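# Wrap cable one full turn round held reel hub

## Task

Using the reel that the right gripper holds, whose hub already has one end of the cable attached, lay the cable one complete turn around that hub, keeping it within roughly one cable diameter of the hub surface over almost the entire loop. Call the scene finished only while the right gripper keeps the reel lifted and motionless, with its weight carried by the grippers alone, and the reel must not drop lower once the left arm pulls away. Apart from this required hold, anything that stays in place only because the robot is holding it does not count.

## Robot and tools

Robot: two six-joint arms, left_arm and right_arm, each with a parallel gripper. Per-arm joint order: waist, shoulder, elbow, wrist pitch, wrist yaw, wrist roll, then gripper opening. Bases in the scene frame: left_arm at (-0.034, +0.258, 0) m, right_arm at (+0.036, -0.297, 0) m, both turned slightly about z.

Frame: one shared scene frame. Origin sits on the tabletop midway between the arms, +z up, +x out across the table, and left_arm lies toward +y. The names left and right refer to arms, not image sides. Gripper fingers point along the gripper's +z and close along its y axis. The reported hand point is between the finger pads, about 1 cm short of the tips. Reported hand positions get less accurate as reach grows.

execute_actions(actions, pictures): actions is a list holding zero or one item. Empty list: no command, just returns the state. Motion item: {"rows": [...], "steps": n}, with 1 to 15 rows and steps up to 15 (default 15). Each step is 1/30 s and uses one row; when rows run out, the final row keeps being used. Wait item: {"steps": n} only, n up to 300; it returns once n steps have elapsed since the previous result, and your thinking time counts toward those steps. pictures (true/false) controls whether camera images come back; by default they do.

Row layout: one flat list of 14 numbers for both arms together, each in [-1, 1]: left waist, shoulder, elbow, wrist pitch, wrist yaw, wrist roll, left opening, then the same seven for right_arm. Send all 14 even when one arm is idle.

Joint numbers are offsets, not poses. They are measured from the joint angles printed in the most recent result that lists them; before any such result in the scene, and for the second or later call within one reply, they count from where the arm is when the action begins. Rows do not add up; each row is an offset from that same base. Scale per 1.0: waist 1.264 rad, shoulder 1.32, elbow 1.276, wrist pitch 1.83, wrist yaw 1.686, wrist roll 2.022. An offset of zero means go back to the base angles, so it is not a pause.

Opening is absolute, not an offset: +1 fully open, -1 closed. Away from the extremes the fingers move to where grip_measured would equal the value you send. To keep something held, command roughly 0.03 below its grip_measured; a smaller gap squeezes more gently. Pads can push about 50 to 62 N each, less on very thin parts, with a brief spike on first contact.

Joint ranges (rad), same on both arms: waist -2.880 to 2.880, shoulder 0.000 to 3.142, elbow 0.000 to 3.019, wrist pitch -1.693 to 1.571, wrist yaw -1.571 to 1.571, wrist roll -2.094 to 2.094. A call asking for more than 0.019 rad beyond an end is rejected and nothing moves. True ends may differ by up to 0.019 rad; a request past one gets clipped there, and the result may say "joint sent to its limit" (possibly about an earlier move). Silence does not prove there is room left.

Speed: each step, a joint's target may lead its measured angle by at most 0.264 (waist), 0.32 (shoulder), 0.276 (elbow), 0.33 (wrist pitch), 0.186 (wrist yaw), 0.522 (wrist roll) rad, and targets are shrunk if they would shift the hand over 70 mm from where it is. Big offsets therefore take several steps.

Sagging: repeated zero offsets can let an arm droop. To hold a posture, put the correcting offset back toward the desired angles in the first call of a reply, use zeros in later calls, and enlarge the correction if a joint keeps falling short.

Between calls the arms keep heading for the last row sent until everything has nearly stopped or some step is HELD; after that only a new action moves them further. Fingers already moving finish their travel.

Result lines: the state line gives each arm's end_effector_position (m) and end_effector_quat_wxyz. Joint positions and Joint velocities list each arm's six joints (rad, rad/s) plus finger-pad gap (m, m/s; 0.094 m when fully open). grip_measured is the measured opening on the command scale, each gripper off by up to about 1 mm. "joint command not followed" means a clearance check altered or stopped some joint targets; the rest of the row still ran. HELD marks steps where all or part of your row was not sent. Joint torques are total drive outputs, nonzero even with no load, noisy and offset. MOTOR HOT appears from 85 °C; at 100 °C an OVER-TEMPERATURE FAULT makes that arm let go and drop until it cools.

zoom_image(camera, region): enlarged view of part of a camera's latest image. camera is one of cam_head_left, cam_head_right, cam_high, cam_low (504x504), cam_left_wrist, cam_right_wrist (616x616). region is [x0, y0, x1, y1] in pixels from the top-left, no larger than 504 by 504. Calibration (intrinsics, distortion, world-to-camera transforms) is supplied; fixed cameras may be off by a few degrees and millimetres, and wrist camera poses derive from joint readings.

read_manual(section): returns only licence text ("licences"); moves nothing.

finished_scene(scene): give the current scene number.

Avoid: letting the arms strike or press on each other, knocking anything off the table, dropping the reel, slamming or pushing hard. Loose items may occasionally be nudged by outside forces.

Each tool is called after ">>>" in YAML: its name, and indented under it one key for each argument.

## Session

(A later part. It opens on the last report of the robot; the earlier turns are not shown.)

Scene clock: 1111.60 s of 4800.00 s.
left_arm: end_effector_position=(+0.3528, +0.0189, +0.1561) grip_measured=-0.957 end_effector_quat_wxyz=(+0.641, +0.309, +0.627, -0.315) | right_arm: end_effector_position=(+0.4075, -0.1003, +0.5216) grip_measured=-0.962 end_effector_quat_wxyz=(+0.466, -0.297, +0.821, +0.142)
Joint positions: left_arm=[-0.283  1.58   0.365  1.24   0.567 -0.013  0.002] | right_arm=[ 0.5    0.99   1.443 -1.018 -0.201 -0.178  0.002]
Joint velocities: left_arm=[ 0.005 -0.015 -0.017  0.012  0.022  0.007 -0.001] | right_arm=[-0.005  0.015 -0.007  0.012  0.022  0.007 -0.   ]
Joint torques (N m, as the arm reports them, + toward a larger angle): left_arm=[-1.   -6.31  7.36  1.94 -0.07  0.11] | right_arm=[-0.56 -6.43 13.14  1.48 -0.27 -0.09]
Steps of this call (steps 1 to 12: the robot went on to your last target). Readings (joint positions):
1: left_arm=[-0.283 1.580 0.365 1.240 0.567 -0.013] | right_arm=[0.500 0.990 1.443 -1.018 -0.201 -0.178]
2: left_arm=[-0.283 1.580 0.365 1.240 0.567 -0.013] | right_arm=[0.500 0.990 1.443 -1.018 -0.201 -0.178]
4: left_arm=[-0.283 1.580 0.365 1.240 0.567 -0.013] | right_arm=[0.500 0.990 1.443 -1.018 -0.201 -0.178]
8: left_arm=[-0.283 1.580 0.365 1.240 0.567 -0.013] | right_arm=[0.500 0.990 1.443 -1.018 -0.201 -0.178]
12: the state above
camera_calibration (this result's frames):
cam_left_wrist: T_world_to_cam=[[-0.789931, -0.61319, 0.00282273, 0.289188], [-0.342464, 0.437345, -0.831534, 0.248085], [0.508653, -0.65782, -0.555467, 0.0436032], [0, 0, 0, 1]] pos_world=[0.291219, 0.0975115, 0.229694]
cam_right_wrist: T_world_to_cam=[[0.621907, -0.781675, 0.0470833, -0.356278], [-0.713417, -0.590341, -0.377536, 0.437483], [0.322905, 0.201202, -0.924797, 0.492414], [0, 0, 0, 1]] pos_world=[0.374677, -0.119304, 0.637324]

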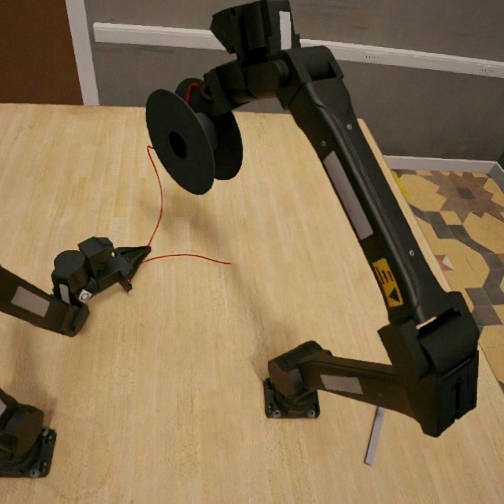

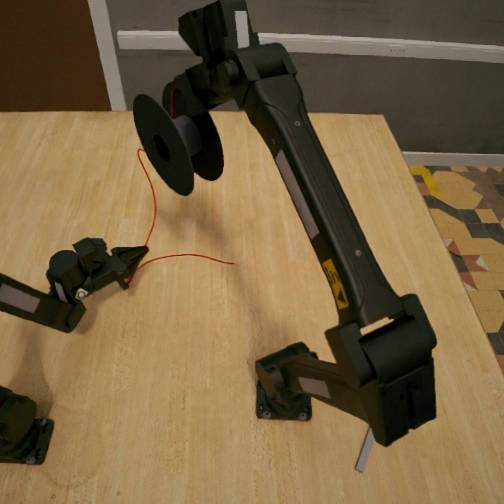

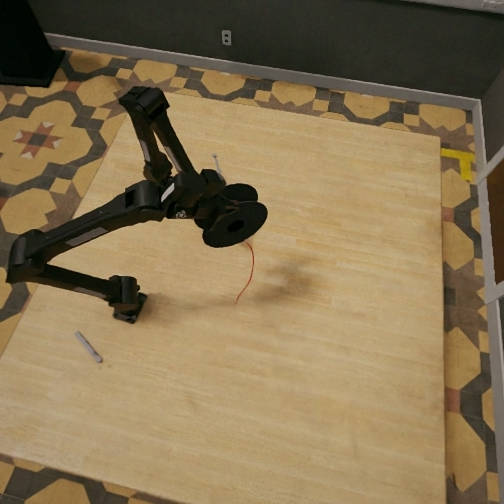

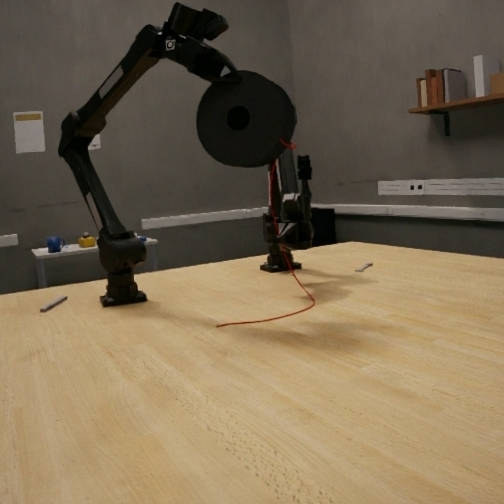

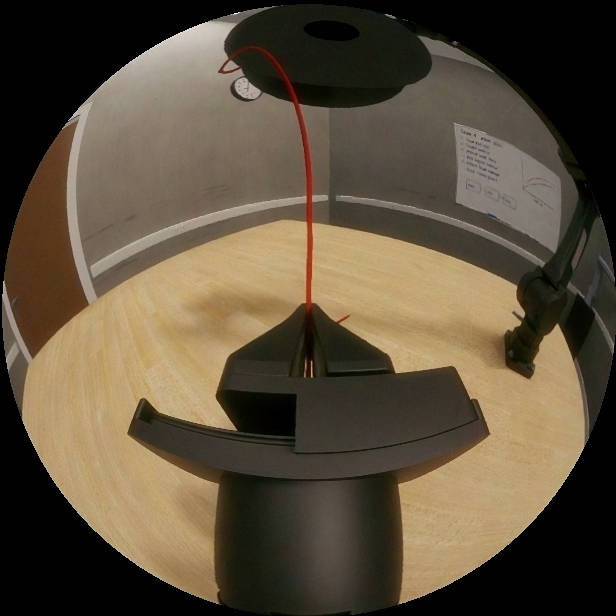

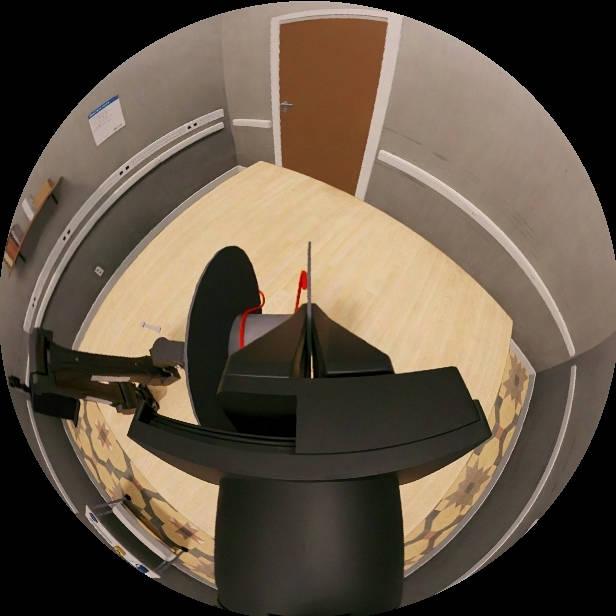

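>>> execute_actions:
  actions:
    - {"rows": [[-0.001,0.006,0.030,-0.007,-0.001,0,-0.985,0,0,0.016,0,0,0,-1],[-0.002,0.012,0.047,-0.013,-0.002,0,-0.985,0,0,0.016,0,0,0,-1],[-0.003,0.018,0.064,-0.020,-0.003,0,-0.985,0,0,0.016,0,0,0,-1],[-0.005,0.024,0.080,-0.027,-0.003,0,-0.985,0,0,0.016,0,0,0,-1],[-0.006,0.030,0.097,-0.034,-0.004,0,-0.985,0,0,0.016,0,0,0,-1],[-0.007,0.036,0.114,-0.040,-0.005,0,-0.985,0,0,0.016,0,0,0,-1],[-0.008,0.042,0.131,-0.047,-0.006,0,-0.985,0,0,0.016,0,0,0,-1],[-0.009,0.047,0.148,-0.054,-0.007,0,-0.985,0,0,0.016,0,0,0,-1],[-0.010,0.053,0.164,-0.061,-0.008,0,-0.985,0,0,0.016,0,0,0,-1],[-0.011,0.059,0.181,-0.067,-0.009,0,-0.985,0,0,0.016,0,0,0,-1],[-0.012,0.065,0.198,-0.074,-0.010,0,-0.985,0,0,0.016,0,0,0,-1],[-0.014,0.071,0.215,-0.081,-0.010,0,-0.985,0,0,0.016,0,0,0,-1],[-0.015,0.077,0.232,-0.088,-0.011,0,-0.985,0,0,0.016,0,0,0,-1],[-0.016,0.083,0.248,-0.094,-0.012,0,-0.985,0,0,0.016,0,0,0,-1],[-0.017,0.089,0.265,-0.101,-0.013,0,-0.985,0,0,0.016,0,0,0,-1]], "steps": 15}
  pictures: false

>>> execute_actions:
  actions:
    - {"steps": 25}

Scene clock: 1144.00 s of 4800.00 s.
left_arm: end_effector_position=(+0.4427, -0.0130, +0.1873) grip_measured=-0.957 end_effector_quat_wxyz=(+0.657, +0.306, +0.616, -0.309) | right_arm: end_effector_position=(+0.4075, -0.1003, +0.5216) grip_measured=-0.962 end_effector_quat_wxyz=(+0.466, -0.297, +0.821, +0.142)
Joint positions: left_arm=[-0.287  1.664  0.632  1.095  0.548 -0.013  0.002] | right_arm=[ 0.5    0.99   1.443 -1.018 -0.201 -0.178  0.002]
Joint velocities: left_arm=[-0.044  0.2    0.574 -0.354 -0.081 -0.022  0.   ] | right_arm=[-0.015  0.005 -0.002 -0.007 -0.022  0.022 -0.001]
Joint torques (N m, as the arm reports them, + toward a larger angle): left_arm=[-1.51 -9.37  9.55  1.53 -0.04  0.12] | right_arm=[-0.32 -5.76 12.9   1.5  -0.27 -0.11]
Steps of this call (steps 1 to 15: the robot went on to your last target; steps 16 to 957: nothing new was sent; steps 958 to 972: all 15 steps of this action). Readings (joint positions):
958: left_arm=[-0.283 1.580 0.366 1.240 0.566 -0.013] | right_arm=[0.500 0.990 1.443 -1.018 -0.201 -0.178]
959: left_arm=[-0.283 1.580 0.368 1.239 0.566 -0.013] | right_arm=[0.500 0.990 1.443 -1.018 -0.201 -0.178]
961: left_arm=[-0.283 1.583 0.386 1.225 0.566 -0.013] | right_arm=[0.500 0.990 1.443 -1.018 -0.201 -0.178]
965: left_arm=[-0.283 1.610 0.474 1.181 0.559 -0.013] | right_arm=[0.500 0.990 1.443 -1.018 -0.201 -0.178]
972: the state above

Scene clock: 1144.83 s of 4800.00 s.
left_arm: end_effector_position=(+0.4557, -0.0202, +0.1915) grip_measured=-0.957 end_effector_quat_wxyz=(+0.657, +0.307, +0.614, -0.310) | right_arm: end_effector_position=(+0.4075, -0.1003, +0.5216) grip_measured=-0.962 end_effector_quat_wxyz=(+0.466, -0.297, +0.821, +0.142)
Joint positions: left_arm=[-0.291  1.681  0.676  1.072  0.546 -0.013  0.002] | right_arm=[ 0.5    0.99   1.443 -1.018 -0.201 -0.178  0.002]
Joint velocities: left_arm=[-0.015  0.005  0.022 -0.002  0.066  0.022  0.   ] | right_arm=[ 0.005 -0.005 -0.002  0.007 -0.051  0.022  0.   ]
Joint torques (N m, as the arm reports them, + toward a larger angle): left_arm=[-0.88 -9.68  8.99  1.31 -0.05  0.12] | right_arm=[-0.55 -6.36 12.93  1.37 -0.21 -0.05]
Steps of this call (steps 1 to 25: the robot went on to your last target). Readings (joint positions):
1: left_arm=[-0.288 1.671 0.650 1.085 0.547 -0.013] | right_arm=[0.500 0.990 1.443 -1.018 -0.201 -0.178]
2: left_arm=[-0.289 1.677 0.664 1.079 0.547 -0.013] | right_arm=[0.500 0.990 1.443 -1.018 -0.201 -0.178]
4: left_arm=[-0.291 1.681 0.676 1.074 0.546 -0.013] | right_arm=[0.500 0.990 1.443 -1.018 -0.201 -0.178]
8: left_arm=[-0.291 1.681 0.676 1.072 0.546 -0.013] | right_arm=[0.500 0.990 1.443 -1.018 -0.201 -0.178]
25: the state above
camera_calibration (this result's frames):
cam_left_wrist: T_world_to_cam=[[-0.782113, -0.622883, -0.0177815, 0.346553], [-0.315746, 0.420739, -0.850461, 0.320968], [0.537219, -0.659542, -0.525738, -0.0334641], [0, 0, 0, 1]] pos_world=[0.390366, 0.0587474, 0.26154]
cam_right_wrist: T_world_to_cam=[[0.621907, -0.781675, 0.0470833, -0.356278], [-0.713417, -0.590341, -0.377536, 0.437483], [0.322905, 0.201202, -0.924797, 0.492414], [0, 0, 0, 1]] pos_world=[0.374677, -0.119304, 0.637324]

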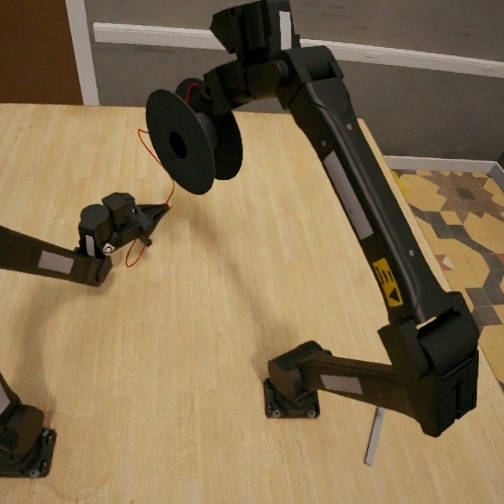

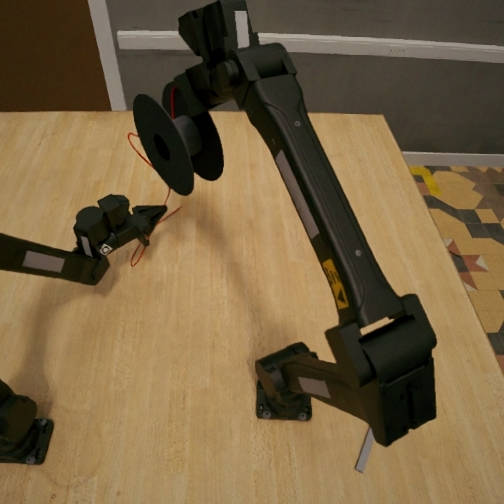

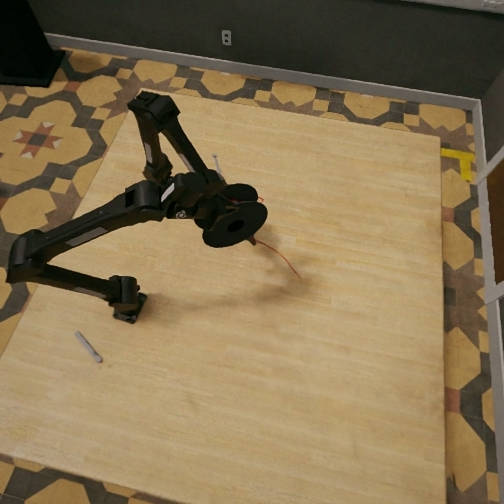

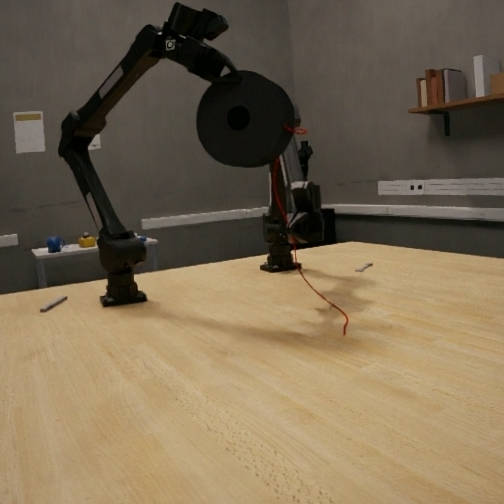

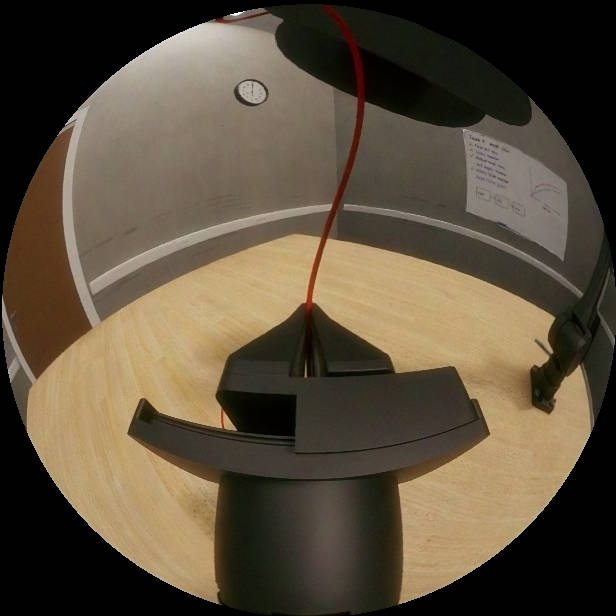

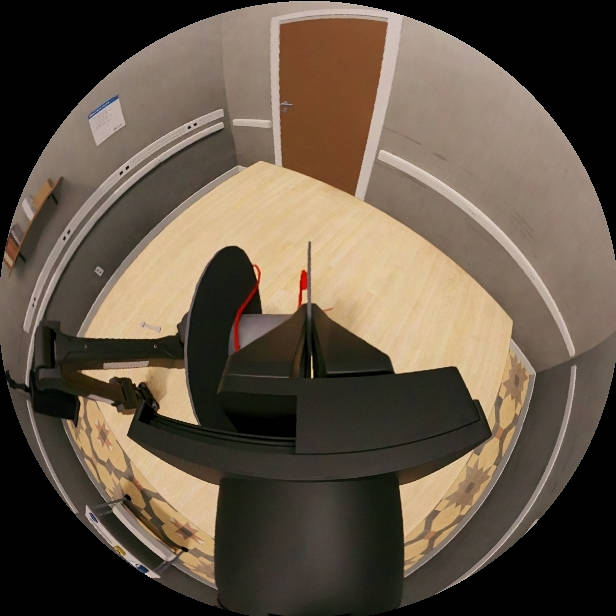

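>>> zoom_image:
  camera: "cam_left_wrist"
  region: [180, 0, 560, 320]

>>> zoom_image:
  camera: "cam_head_left"
  region: [100, 80, 260, 280]

>>> zoom_image:
  camera: "cam_low"
  region: [200, 70, 360, 250]

Region (180, 0, 560, 320) of cam_left_wrist's 616x616 image, scaled by 1.326, with more detail than that image has; it fills the top 424 rows of this view, and the rest is white.

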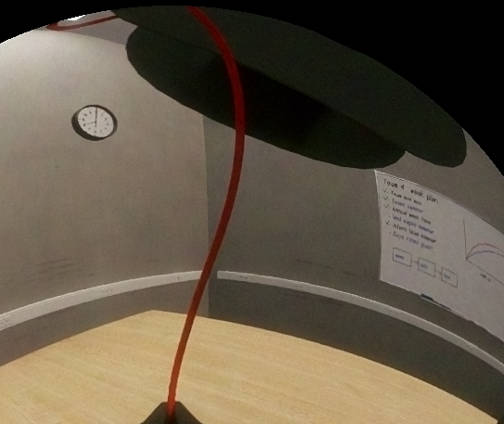

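Region (100, 80, 260, 280) of cam_head_left's 504x504 image, scaled by 2.520, with more detail than that image has; it fills the left 403 columns of this view, and the rest is white.

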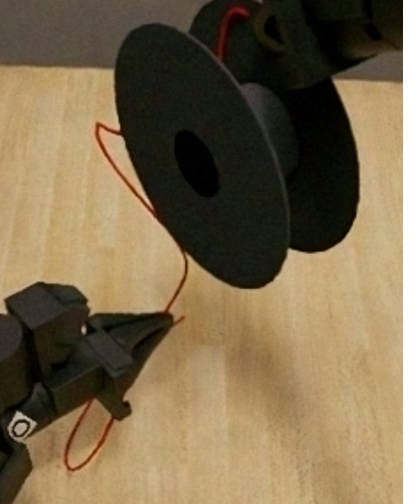

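Region (200, 70, 360, 250) of cam_low's 504x504 image, scaled by 2.800, with more detail than that image has.

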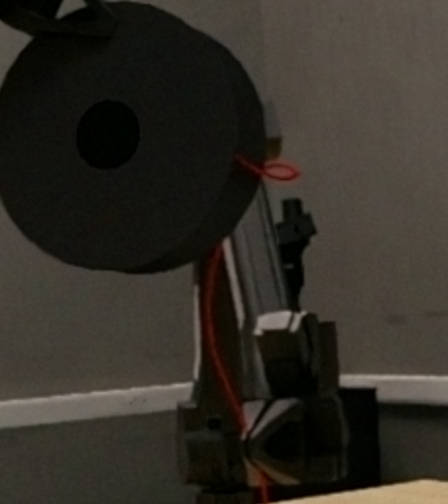

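>>> execute_actions:
  actions:
    - {"rows": [[-0.004,0.006,-0.003,0.005,-0.003,0,-0.985,0,0,0.016,0,0,0,-1],[-0.007,0.013,-0.007,0.009,-0.006,0,-0.985,0,0,0.016,0,0,0,-1],[-0.011,0.019,-0.010,0.014,-0.008,0,-0.985,0,0,0.016,0,0,0,-1],[-0.014,0.025,-0.013,0.018,-0.011,0,-0.985,0,0,0.016,0,0,0,-1],[-0.017,0.031,-0.016,0.023,-0.013,0,-0.985,0,0,0.016,0,0,0,-1],[-0.020,0.037,-0.019,0.028,-0.016,0,-0.985,0,0,0.016,0,0,0,-1],[-0.024,0.043,-0.022,0.032,-0.019,0,-0.985,0,0,0.016,0,0,0,-1],[-0.027,0.050,-0.026,0.037,-0.021,0,-0.985,0,0,0.016,0,0,0,-1],[-0.031,0.056,-0.029,0.041,-0.024,0,-0.985,0,0,0.016,0,0,0,-1],[-0.034,0.062,-0.032,0.046,-0.027,0,-0.985,0,0,0.016,0,0,0,-1],[-0.037,0.068,-0.035,0.051,-0.029,0,-0.985,0,0,0.016,0,0,0,-1],[-0.041,0.074,-0.038,0.055,-0.032,0,-0.985,0,0,0.016,0,0,0,-1],[-0.044,0.081,-0.042,0.060,-0.035,0,-0.985,0,0,0.016,0,0,0,-1],[-0.048,0.087,-0.045,0.064,-0.037,0,-0.985,0,0,0.016,0,0,0,-1],[-0.051,0.093,-0.048,0.069,-0.040,0,-0.985,0,0,0.016,0,0,0,-1]], "steps": 15}
  pictures: false

>>> execute_actions:
  actions:
    - {"steps": 20}

>>> zoom_image:
  camera: "cam_head_left"
  region: [100, 80, 260, 280]

>>> zoom_image:
  camera: "cam_low"
  region: [200, 70, 360, 250]

Scene clock: 1192.77 s of 4800.00 s.
left_arm: end_effector_position=(+0.4389, -0.0302, +0.1421) grip_measured=-0.957 end_effector_quat_wxyz=(+0.640, +0.299, +0.637, -0.307) | right_arm: end_effector_position=(+0.4074, -0.1002, +0.5216) grip_measured=-0.962 end_effector_quat_wxyz=(+0.466, -0.297, +0.821, +0.142)
Joint positions: left_arm=[-0.336  1.773  0.628  1.155  0.485 -0.013  0.002] | right_arm=[ 0.5    0.99   1.443 -1.018 -0.201 -0.178  0.002]
Joint velocities: left_arm=[-0.142  0.278 -0.139  0.237 -0.125 -0.051 -0.   ] | right_arm=[-0.015 -0.005  0.012 -0.002 -0.037 -0.051 -0.001]
Joint torques (N m, as the arm reports them, + toward a larger angle): left_arm=[-0.21 -9.64  4.9   3.1  -0.01  0.11] | right_arm=[-0.34 -6.82 13.15  1.75 -0.2  -0.06]
Steps of this call (steps 1 to 15: the robot went on to your last target; steps 16 to 200: nothing new was sent; then 40.77 s passed at rest; steps 201 to 215: all 15 steps of this action). Readings (joint positions):
201: left_arm=[-0.291 1.681 0.676 1.072 0.545 -0.013] | right_arm=[0.500 0.990 1.443 -1.018 -0.201 -0.178]
202: left_arm=[-0.291 1.681 0.676 1.072 0.542 -0.013] | right_arm=[0.500 0.990 1.443 -1.018 -0.201 -0.178]
204: left_arm=[-0.292 1.682 0.674 1.073 0.534 -0.013] | right_arm=[0.500 0.990 1.443 -1.018 -0.201 -0.178]
208: left_arm=[-0.300 1.702 0.661 1.101 0.516 -0.013] | right_arm=[0.500 0.990 1.443 -1.018 -0.201 -0.178]
215: the state above

Scene clock: 1193.43 s of 4800.00 s.
left_arm: end_effector_position=(+0.4329, -0.0333, +0.1301) grip_measured=-0.957 end_effector_quat_wxyz=(+0.634, +0.301, +0.642, -0.309) | right_arm: end_effector_position=(+0.4074, -0.1002, +0.5216) grip_measured=-0.962 end_effector_quat_wxyz=(+0.466, -0.297, +0.821, +0.142)
Joint positions: left_arm=[-0.347  1.795  0.616  1.172  0.481 -0.013  0.002] | right_arm=[ 0.5    0.99   1.443 -1.018 -0.201 -0.178  0.002]
Joint velocities: left_arm=[ 0.005 -0.024 -0.017  0.007  0.007 -0.066  0.   ] | right_arm=[ 0.005 -0.015 -0.002 -0.002 -0.037 -0.022 -0.001]
Joint torques (N m, as the arm reports them, + toward a larger angle): left_arm=[ -0.48 -10.39   5.25   3.03  -0.06   0.12] | right_arm=[-0.05 -6.12 13.21  1.41 -0.25 -0.02]
Steps of this call (steps 1 to 20: the robot went on to your last target). Readings (joint positions):
1: left_arm=[-0.340 1.781 0.623 1.161 0.483 -0.013] | right_arm=[0.500 0.990 1.443 -1.018 -0.201 -0.178]
2: left_arm=[-0.344 1.787 0.620 1.164 0.483 -0.013] | right_arm=[0.500 0.990 1.443 -1.018 -0.201 -0.178]
4: left_arm=[-0.346 1.794 0.617 1.166 0.482 -0.013] | right_arm=[0.500 0.990 1.443 -1.018 -0.201 -0.178]
8: left_arm=[-0.347 1.795 0.616 1.172 0.481 -0.013] | right_arm=[0.500 0.990 1.443 -1.018 -0.201 -0.178]
20: the state above
camera_calibration (this result's frames):
cam_left_wrist: T_world_to_cam=[[-0.776065, -0.630348, 0.0196299, 0.311685], [-0.377027, 0.438783, -0.815671, 0.289648], [0.505543, -0.640415, -0.578183, -0.04101], [0, 0, 0, 1]] pos_world=[0.371825, 0.0431137, 0.206428]
cam_right_wrist: T_world_to_cam=[[0.622205, -0.781437, 0.0470833, -0.356218], [-0.713192, -0.590613, -0.377536, 0.437395], [0.322828, 0.201325, -0.924797, 0.492454], [0, 0, 0, 1]] pos_world=[0.374609, -0.119174, 0.637324]

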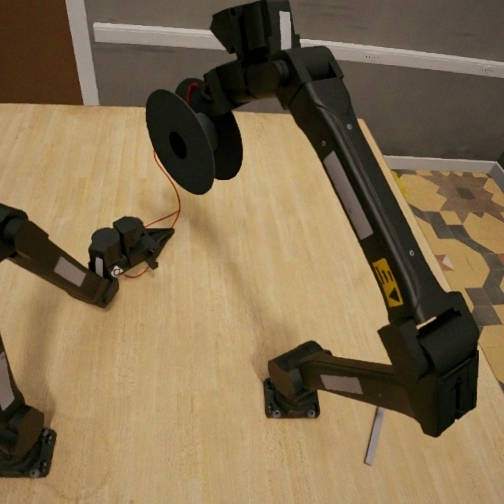

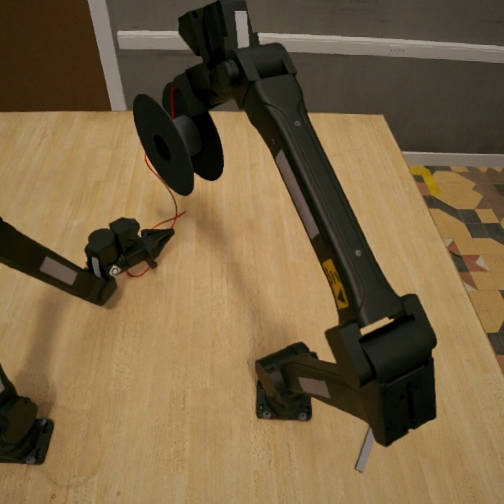

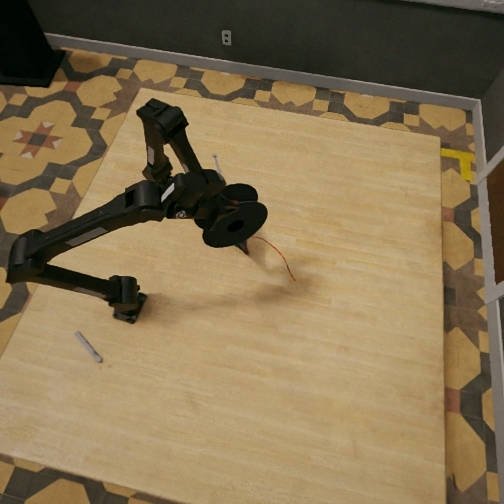

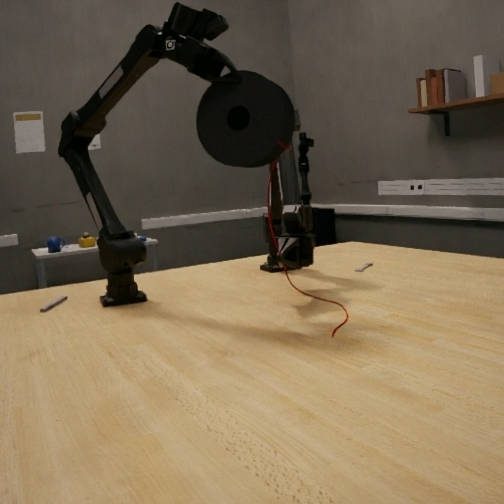

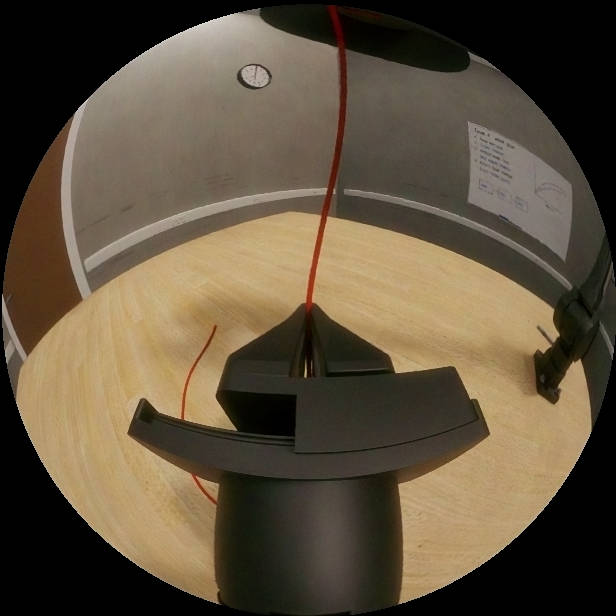

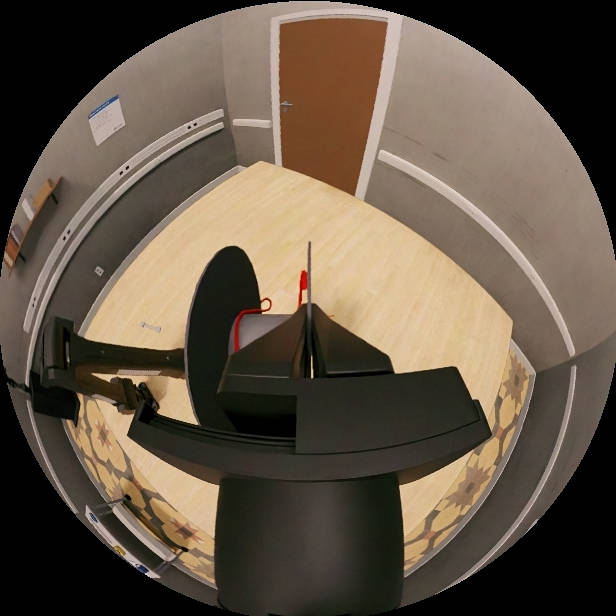

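Region (100, 80, 260, 280) of cam_head_left's 504x504 image, scaled by 2.520, with more detail than that image has; it fills the left 403 columns of this view, and the rest is white.

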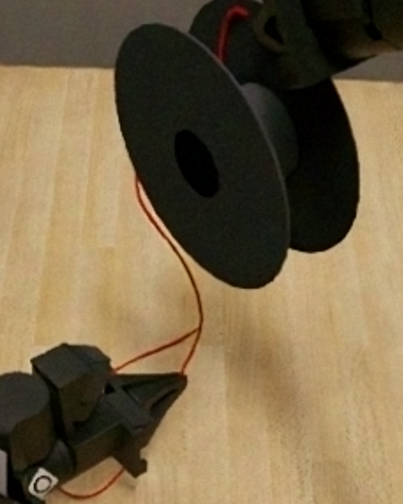

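Region (200, 70, 360, 250) of cam_low's 504x504 image, scaled by 2.800, with more detail than that image has.

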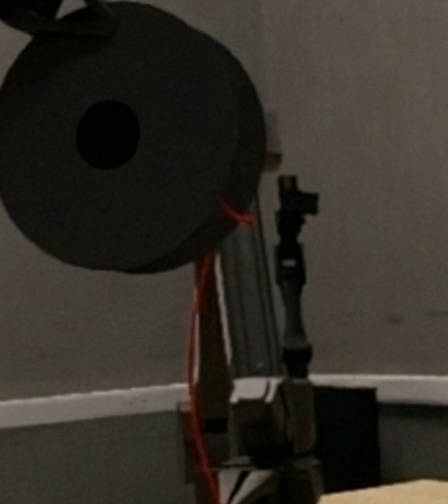

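>>> execute_actions:
  actions:
    - {"rows": [[-0.005,0.008,0.010,0.006,-0.004,0,-0.985,0,0,0.016,0,0,0,-1],[-0.010,0.016,0.015,0.012,-0.008,0,-0.985,0,0,0.016,0,0,0,-1],[-0.015,0.024,0.018,0.018,-0.012,0,-0.985,0,0,0.016,0,0,0,-1],[-0.021,0.032,0.020,0.024,-0.015,0,-0.985,0,0,0.016,0,0,0,-1],[-0.026,0.040,0.021,0.030,-0.019,0,-0.985,0,0,0.016,0,0,0,-1],[-0.031,0.048,0.022,0.036,-0.023,0,-0.985,0,0,0.016,0,0,0,-1],[-0.036,0.056,0.023,0.042,-0.027,0,-0.985,0,0,0.016,0,0,0,-1],[-0.041,0.064,0.024,0.048,-0.031,0,-0.985,0,0,0.016,0,0,0,-1],[-0.046,0.072,0.025,0.054,-0.035,0,-0.985,0,0,0.016,0,0,0,-1],[-0.051,0.080,0.026,0.060,-0.039,0,-0.985,0,0,0.016,0,0,0,-1],[-0.056,0.088,0.027,0.066,-0.043,0,-0.985,0,0,0.016,0,0,0,-1],[-0.062,0.096,0.028,0.072,-0.046,0,-0.985,0,0,0.016,0,0,0,-1],[-0.067,0.104,0.029,0.078,-0.050,0,-0.985,0,0,0.016,0,0,0,-1],[-0.072,0.112,0.030,0.084,-0.054,0,-0.985,0,0,0.016,0,0,0,-1],[-0.077,0.120,0.031,0.090,-0.058,0,-0.985,0,0,0.016,0,0,0,-1]], "steps": 15}
  pictures: false

>>> execute_actions:
  actions:
    - {"steps": 20}

>>> zoom_image:
  camera: "cam_head_left"
  region: [100, 80, 260, 280]

>>> zoom_image:
  camera: "cam_low"
  region: [200, 70, 360, 290]

>>> zoom_image:
  camera: "cam_right_wrist"
  region: [190, 240, 350, 380]

Scene clock: 1209.70 s of 4800.00 s.
left_arm: end_effector_position=(+0.4216, -0.0578, +0.0937) grip_measured=-0.957 end_effector_quat_wxyz=(+0.635, +0.297, +0.645, -0.304) | right_arm: end_effector_position=(+0.4074, -0.1002, +0.5216) grip_measured=-0.962 end_effector_quat_wxyz=(+0.466, -0.297, +0.821, +0.142)
Joint positions: left_arm=[-0.421  1.918  0.621  1.288  0.392 -0.013  0.002] | right_arm=[ 0.5    0.99   1.443 -1.018 -0.201 -0.178  0.002]
Joint velocities: left_arm=[-0.2    0.347  0.066  0.291 -0.212  0.037 -0.001] | right_arm=[ 0.005  0.024  0.007 -0.007  0.081 -0.007 -0.   ]
Joint torques (N m, as the arm reports them, + toward a larger angle): left_arm=[ -0.91 -10.49   6.82   2.91  -0.02   0.12] | right_arm=[ 0.2  -5.63 13.02  1.49 -0.22 -0.04]
Steps of this call (steps 1 to 15: the robot went on to your last target; steps 16 to 200: nothing new was sent; then 9.10 s passed at rest; steps 201 to 215: all 15 steps of this action). Readings (joint positions):
201: left_arm=[-0.347 1.795 0.616 1.172 0.480 -0.013] | right_arm=[0.500 0.990 1.443 -1.018 -0.201 -0.178]
202: left_arm=[-0.347 1.795 0.616 1.172 0.475 -0.013] | right_arm=[0.500 0.990 1.443 -1.018 -0.201 -0.178]
204: left_arm=[-0.348 1.798 0.616 1.178 0.462 -0.013] | right_arm=[0.500 0.990 1.443 -1.018 -0.201 -0.178]
208: left_arm=[-0.368 1.830 0.616 1.217 0.436 -0.013] | right_arm=[0.500 0.990 1.443 -1.018 -0.201 -0.178]
215: the state above

Scene clock: 1210.37 s of 4800.00 s.
left_arm: end_effector_position=(+0.4194, -0.0647, +0.0889) grip_measured=-0.957 end_effector_quat_wxyz=(+0.636, +0.299, +0.641, -0.307) | right_arm: end_effector_position=(+0.4074, -0.1002, +0.5216) grip_measured=-0.962 end_effector_quat_wxyz=(+0.466, -0.297, +0.821, +0.142)
Joint positions: left_arm=[-0.436  1.942  0.628  1.312  0.386 -0.013  0.002] | right_arm=[ 0.5    0.99   1.443 -1.018 -0.201 -0.178  0.002]
Joint velocities: left_arm=[-0.005  0.015  0.017 -0.007 -0.066  0.022 -0.001] | right_arm=[-0.005 -0.015 -0.002  0.002 -0.066  0.037  0.001]
Joint torques (N m, as the arm reports them, + toward a larger angle): left_arm=[ -0.45 -11.18   6.34   3.01  -0.05   0.12] | right_arm=[-0.24 -6.22 12.95  1.54 -0.24 -0.07]
Steps of this call (steps 1 to 20: the robot went on to your last target). Readings (joint positions):
1: left_arm=[-0.427 1.927 0.623 1.297 0.388 -0.013] | right_arm=[0.500 0.990 1.443 -1.018 -0.201 -0.178]
2: left_arm=[-0.432 1.935 0.624 1.302 0.388 -0.013] | right_arm=[0.500 0.990 1.443 -1.018 -0.201 -0.178]
4: left_arm=[-0.436 1.942 0.625 1.306 0.387 -0.013] | right_arm=[0.500 0.990 1.443 -1.018 -0.201 -0.178]
8: left_arm=[-0.436 1.942 0.627 1.311 0.386 -0.013] | right_arm=[0.500 0.990 1.443 -1.018 -0.201 -0.178]
20: the state above
camera_calibration (this result's frames):
cam_left_wrist: T_world_to_cam=[[-0.772046, -0.635334, 0.0172132, 0.280524], [-0.376086, 0.434846, -0.81821, 0.264356], [0.512352, -0.63817, -0.574661, -0.0811526], [0, 0, 0, 1]] pos_world=[0.357577, 0.011483, 0.164835]
cam_right_wrist: T_world_to_cam=[[0.622205, -0.781437, 0.0470833, -0.356218], [-0.713192, -0.590613, -0.377536, 0.437395], [0.322828, 0.201325, -0.924797, 0.492454], [0, 0, 0, 1]] pos_world=[0.374609, -0.119174, 0.637324]

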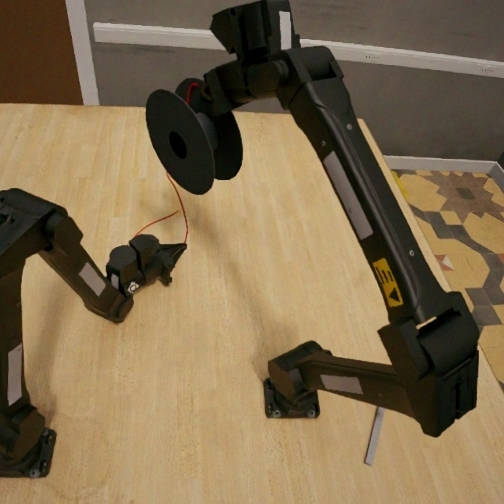

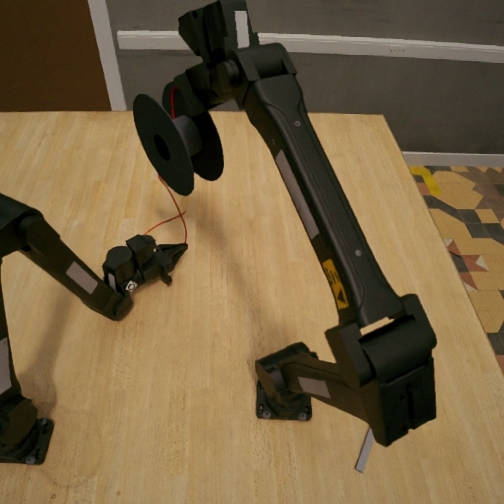

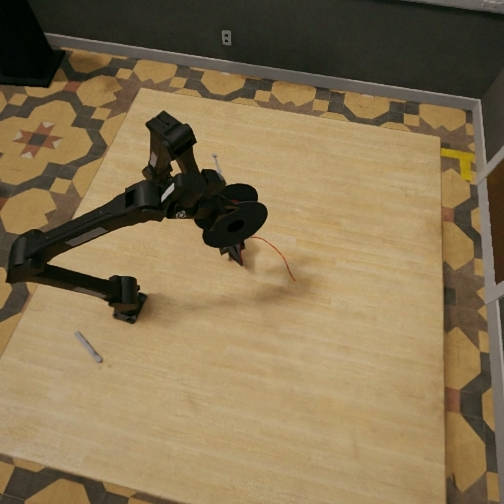

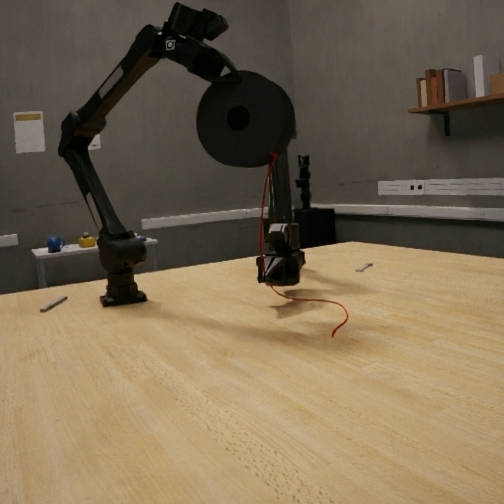

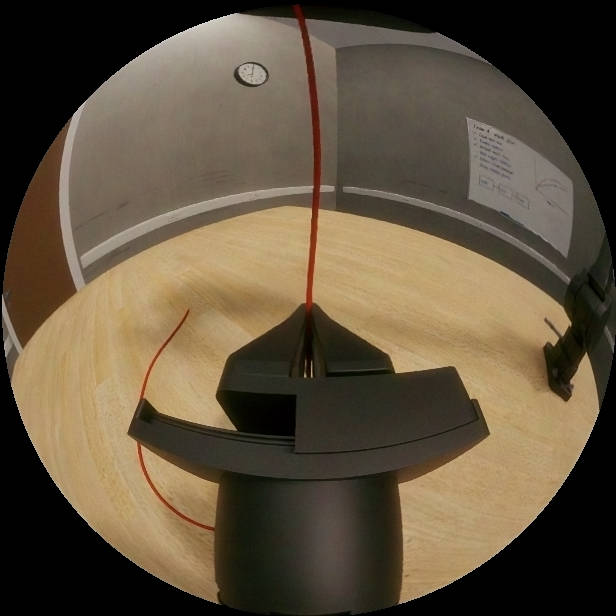

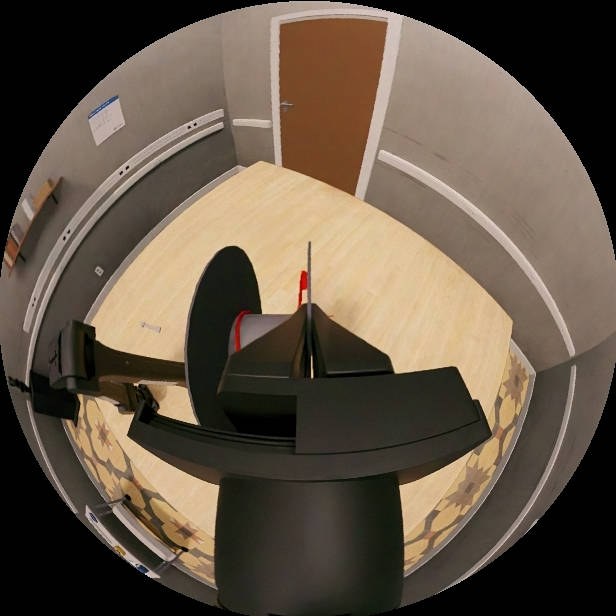

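Region (100, 80, 260, 280) of cam_head_left's 504x504 image, scaled by 2.520, with more detail than that image has; it fills the left 403 columns of this view, and the rest is white.

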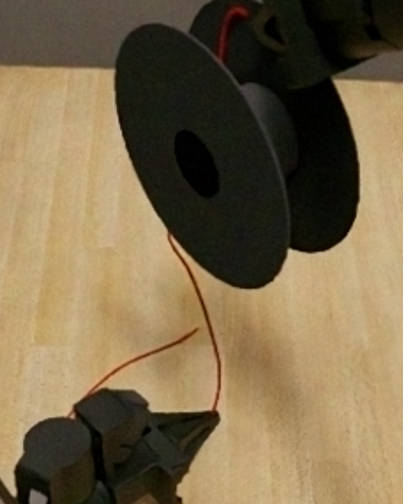

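Region (200, 70, 360, 290) of cam_low's 504x504 image, scaled by 2.291, with more detail than that image has; it fills the left 367 columns of this view, and the rest is white.

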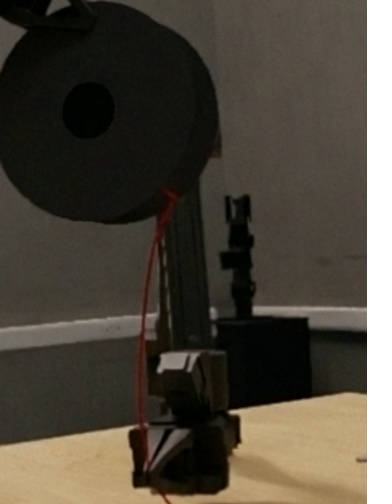

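Region (190, 240, 350, 380) of cam_right_wrist's 616x616 image, scaled by 3.150, with more detail than that image has; it fills the top 441 rows of this view, and the rest is white.

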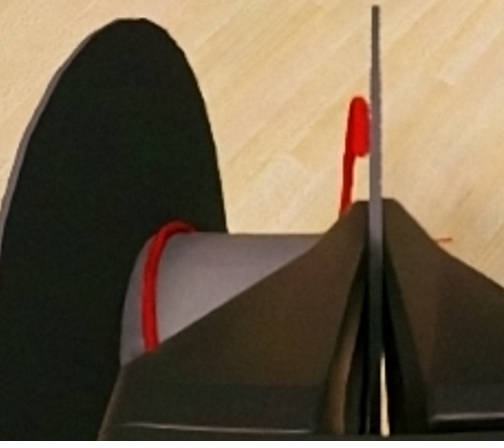

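>>> execute_actions:
  actions:
    - {"rows": [[-0.025,-0.016,-0.007,-0.006,-0.019,-0.016,-0.985,0,0,0.016,0,0,0,-1],[-0.051,-0.031,-0.014,-0.013,-0.037,-0.032,-0.985,0,0,0.016,0,0,0,-1],[-0.076,-0.047,-0.020,-0.019,-0.056,-0.048,-0.985,0,0,0.016,0,0,0,-1],[-0.101,-0.062,-0.027,-0.026,-0.074,-0.064,-0.985,0,0,0.016,0,0,0,-1],[-0.126,-0.078,-0.034,-0.032,-0.093,-0.080,-0.985,0,0,0.016,0,0,0,-1],[-0.152,-0.094,-0.041,-0.039,-0.111,-0.096,-0.985,0,0,0.016,0,0,0,-1],[-0.177,-0.109,-0.048,-0.045,-0.130,-0.112,-0.985,0,0,0.016,0,0,0,-1],[-0.202,-0.125,-0.054,-0.052,-0.148,-0.129,-0.985,0,0,0.016,0,0,0,-1],[-0.227,-0.140,-0.061,-0.058,-0.167,-0.145,-0.985,0,0,0.016,0,0,0,-1],[-0.253,-0.156,-0.068,-0.065,-0.185,-0.161,-0.985,0,0,0.016,0,0,0,-1],[-0.278,-0.172,-0.075,-0.071,-0.204,-0.177,-0.985,0,0,0.016,0,0,0,-1],[-0.303,-0.187,-0.082,-0.078,-0.222,-0.193,-0.985,0,0,0.016,0,0,0,-1],[-0.328,-0.203,-0.088,-0.084,-0.241,-0.209,-0.985,0,0,0.016,0,0,0,-1],[-0.354,-0.218,-0.095,-0.091,-0.259,-0.225,-0.985,0,0,0.016,0,0,0,-1],[-0.379,-0.234,-0.102,-0.097,-0.278,-0.241,-0.985,0,0,0.016,0,0,0,-1]], "steps": 15}
  pictures: false

>>> execute_actions:
  actions:
    - {"steps": 40}

Scene clock: 1256.90 s of 4800.00 s.
left_arm: end_effector_position=(+0.2919, -0.1608, +0.1567) grip_measured=-0.957 end_effector_quat_wxyz=(+0.585, +0.178, +0.676, -0.412) | right_arm: end_effector_position=(+0.4075, -0.1004, +0.5216) grip_measured=-0.962 end_effector_quat_wxyz=(+0.466, -0.297, +0.821, +0.141)
Joint positions: left_arm=[-0.86   1.677  0.526  1.175 -0.054 -0.356  0.002] | right_arm=[ 0.5    0.99   1.443 -1.018 -0.201 -0.179  0.002]
Joint velocities: left_arm=[-0.894 -0.63  -0.237 -0.335 -0.755 -0.886  0.   ] | right_arm=[-0.005  0.005  0.002 -0.007 -0.022  0.066  0.001]
Joint torques (N m, as the arm reports them, + toward a larger angle): left_arm=[-0.12 -9.91  4.58  1.37  0.09  0.12] | right_arm=[-0.5  -5.82 13.1   1.46 -0.19 -0.05]
Steps of this call (steps 1 to 15: the robot went on to your last target; steps 16 to 200: nothing new was sent; then 39.37 s passed at rest; steps 201 to 215: all 15 steps of this action). Readings (joint positions):
201: left_arm=[-0.438 1.942 0.628 1.312 0.371 -0.015] | right_arm=[0.500 0.990 1.443 -1.018 -0.201 -0.178]
202: left_arm=[-0.444 1.940 0.627 1.310 0.345 -0.024] | right_arm=[0.500 0.990 1.443 -1.018 -0.201 -0.179]
204: left_arm=[-0.473 1.924 0.616 1.296 0.284 -0.055] | right_arm=[0.500 0.990 1.443 -1.018 -0.201 -0.179]
208: left_arm=[-0.608 1.847 0.580 1.252 0.162 -0.149] | right_arm=[0.500 0.990 1.443 -1.018 -0.201 -0.179]
215: the state above

Scene clock: 1258.23 s of 4800.00 s.
left_arm: end_effector_position=(+0.2638, -0.1706, +0.1666) grip_measured=-0.956 end_effector_quat_wxyz=(+0.549, +0.145, +0.682, -0.461) | right_arm: end_effector_position=(+0.4075, -0.1004, +0.5216) grip_measured=-0.962 end_effector_quat_wxyz=(+0.466, -0.297, +0.821, +0.141)
Joint positions: left_arm=[-0.924  1.628  0.505  1.15  -0.081 -0.487  0.002] | right_arm=[ 0.5    0.99   1.443 -1.018 -0.201 -0.179  0.002]
Joint velocities: left_arm=[ 0.005 -0.005  0.002  0.012  0.007 -0.051 -0.   ] | right_arm=[-0.005 -0.005  0.002 -0.012 -0.022 -0.051 -0.001]
Joint torques (N m, as the arm reports them, + toward a larger angle): left_arm=[ 0.85 -8.72  5.2   1.4  -0.05  0.04] | right_arm=[ 0.14 -6.   12.84  1.59 -0.25 -0.06]
Steps of this call (steps 1 to 30: the robot went on to your last target; steps 31 to 40: nothing new was sent). Readings (joint positions):
1: left_arm=[-0.886 1.657 0.517 1.166 -0.069 -0.382] | right_arm=[0.500 0.990 1.443 -1.018 -0.201 -0.179]
2: left_arm=[-0.907 1.643 0.511 1.161 -0.074 -0.403] | right_arm=[0.500 0.990 1.443 -1.018 -0.201 -0.179]
4: left_arm=[-0.924 1.629 0.506 1.157 -0.077 -0.433] | right_arm=[0.500 0.990 1.443 -1.018 -0.201 -0.179]
8: left_arm=[-0.924 1.628 0.505 1.151 -0.080 -0.465] | right_arm=[0.500 0.990 1.443 -1.018 -0.201 -0.179]
40: the state above
All arms were judged still, so your last target was given up. Only a new action makes them travel on or press farther. Fingers that are still opening or closing keep moving.
camera_calibration (this result's frames):
cam_left_wrist: T_world_to_cam=[[-0.699302, -0.535516, 0.473498, 0.01349], [-0.648534, 0.196718, -0.735327, 0.332865], [0.300634, -0.821295, -0.484866, -0.0147304], [0, 0, 0, 1]] pos_world=[0.229736, -0.0703544, 0.231234]
cam_right_wrist: T_world_to_cam=[[0.621798, -0.781729, 0.0476044, -0.356575], [-0.713385, -0.590423, -0.377468, 0.437417], [0.323184, 0.200748, -0.924798, 0.492249], [0, 0, 0, 1]] pos_world=[0.374678, -0.119303, 0.637316]

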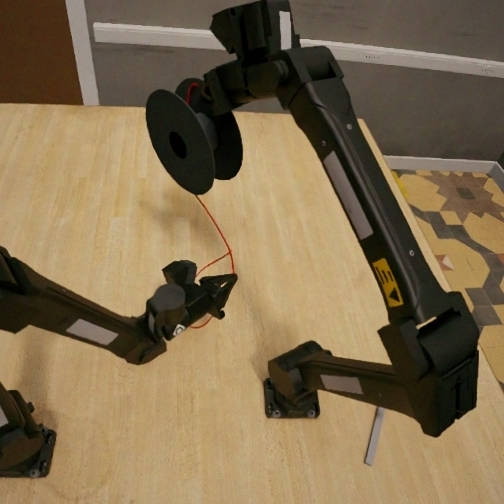

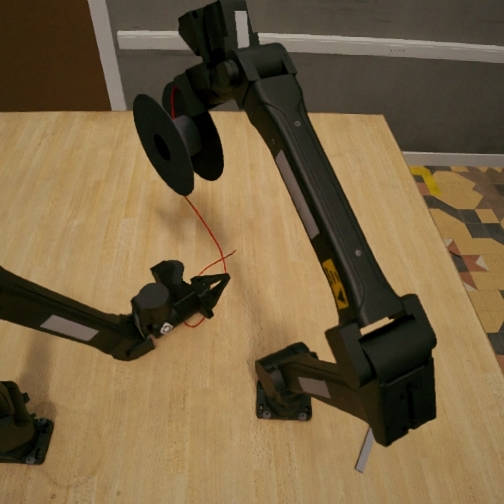

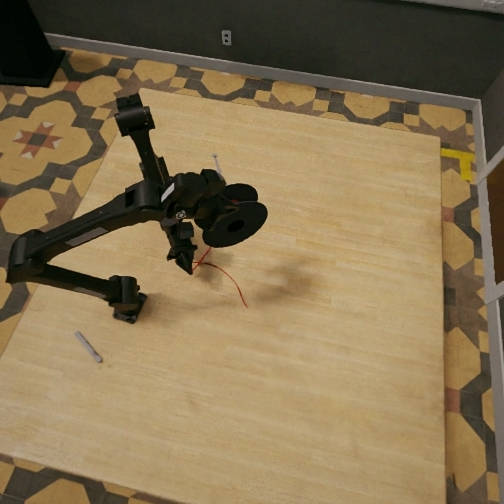

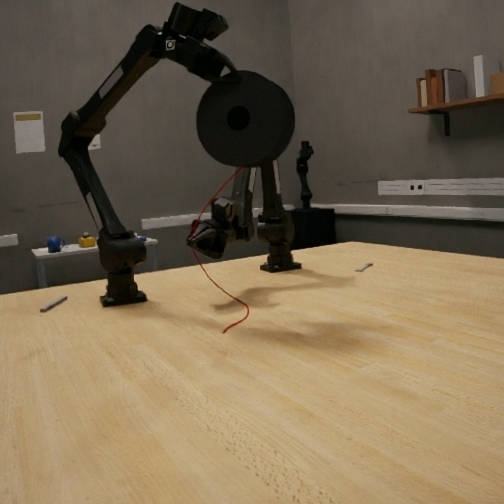

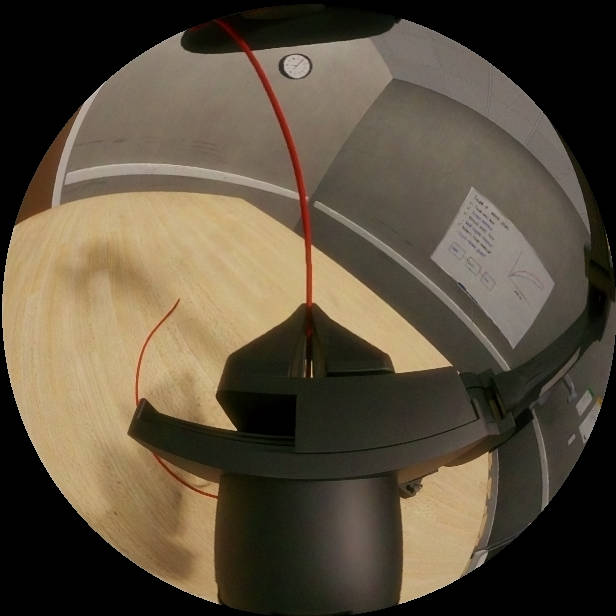

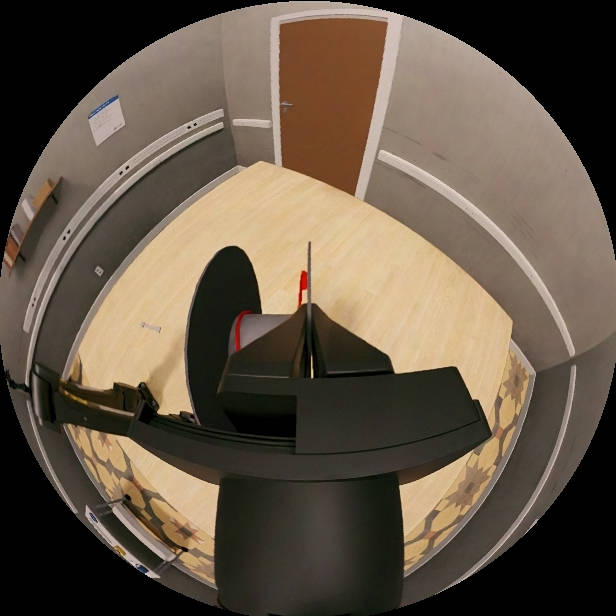

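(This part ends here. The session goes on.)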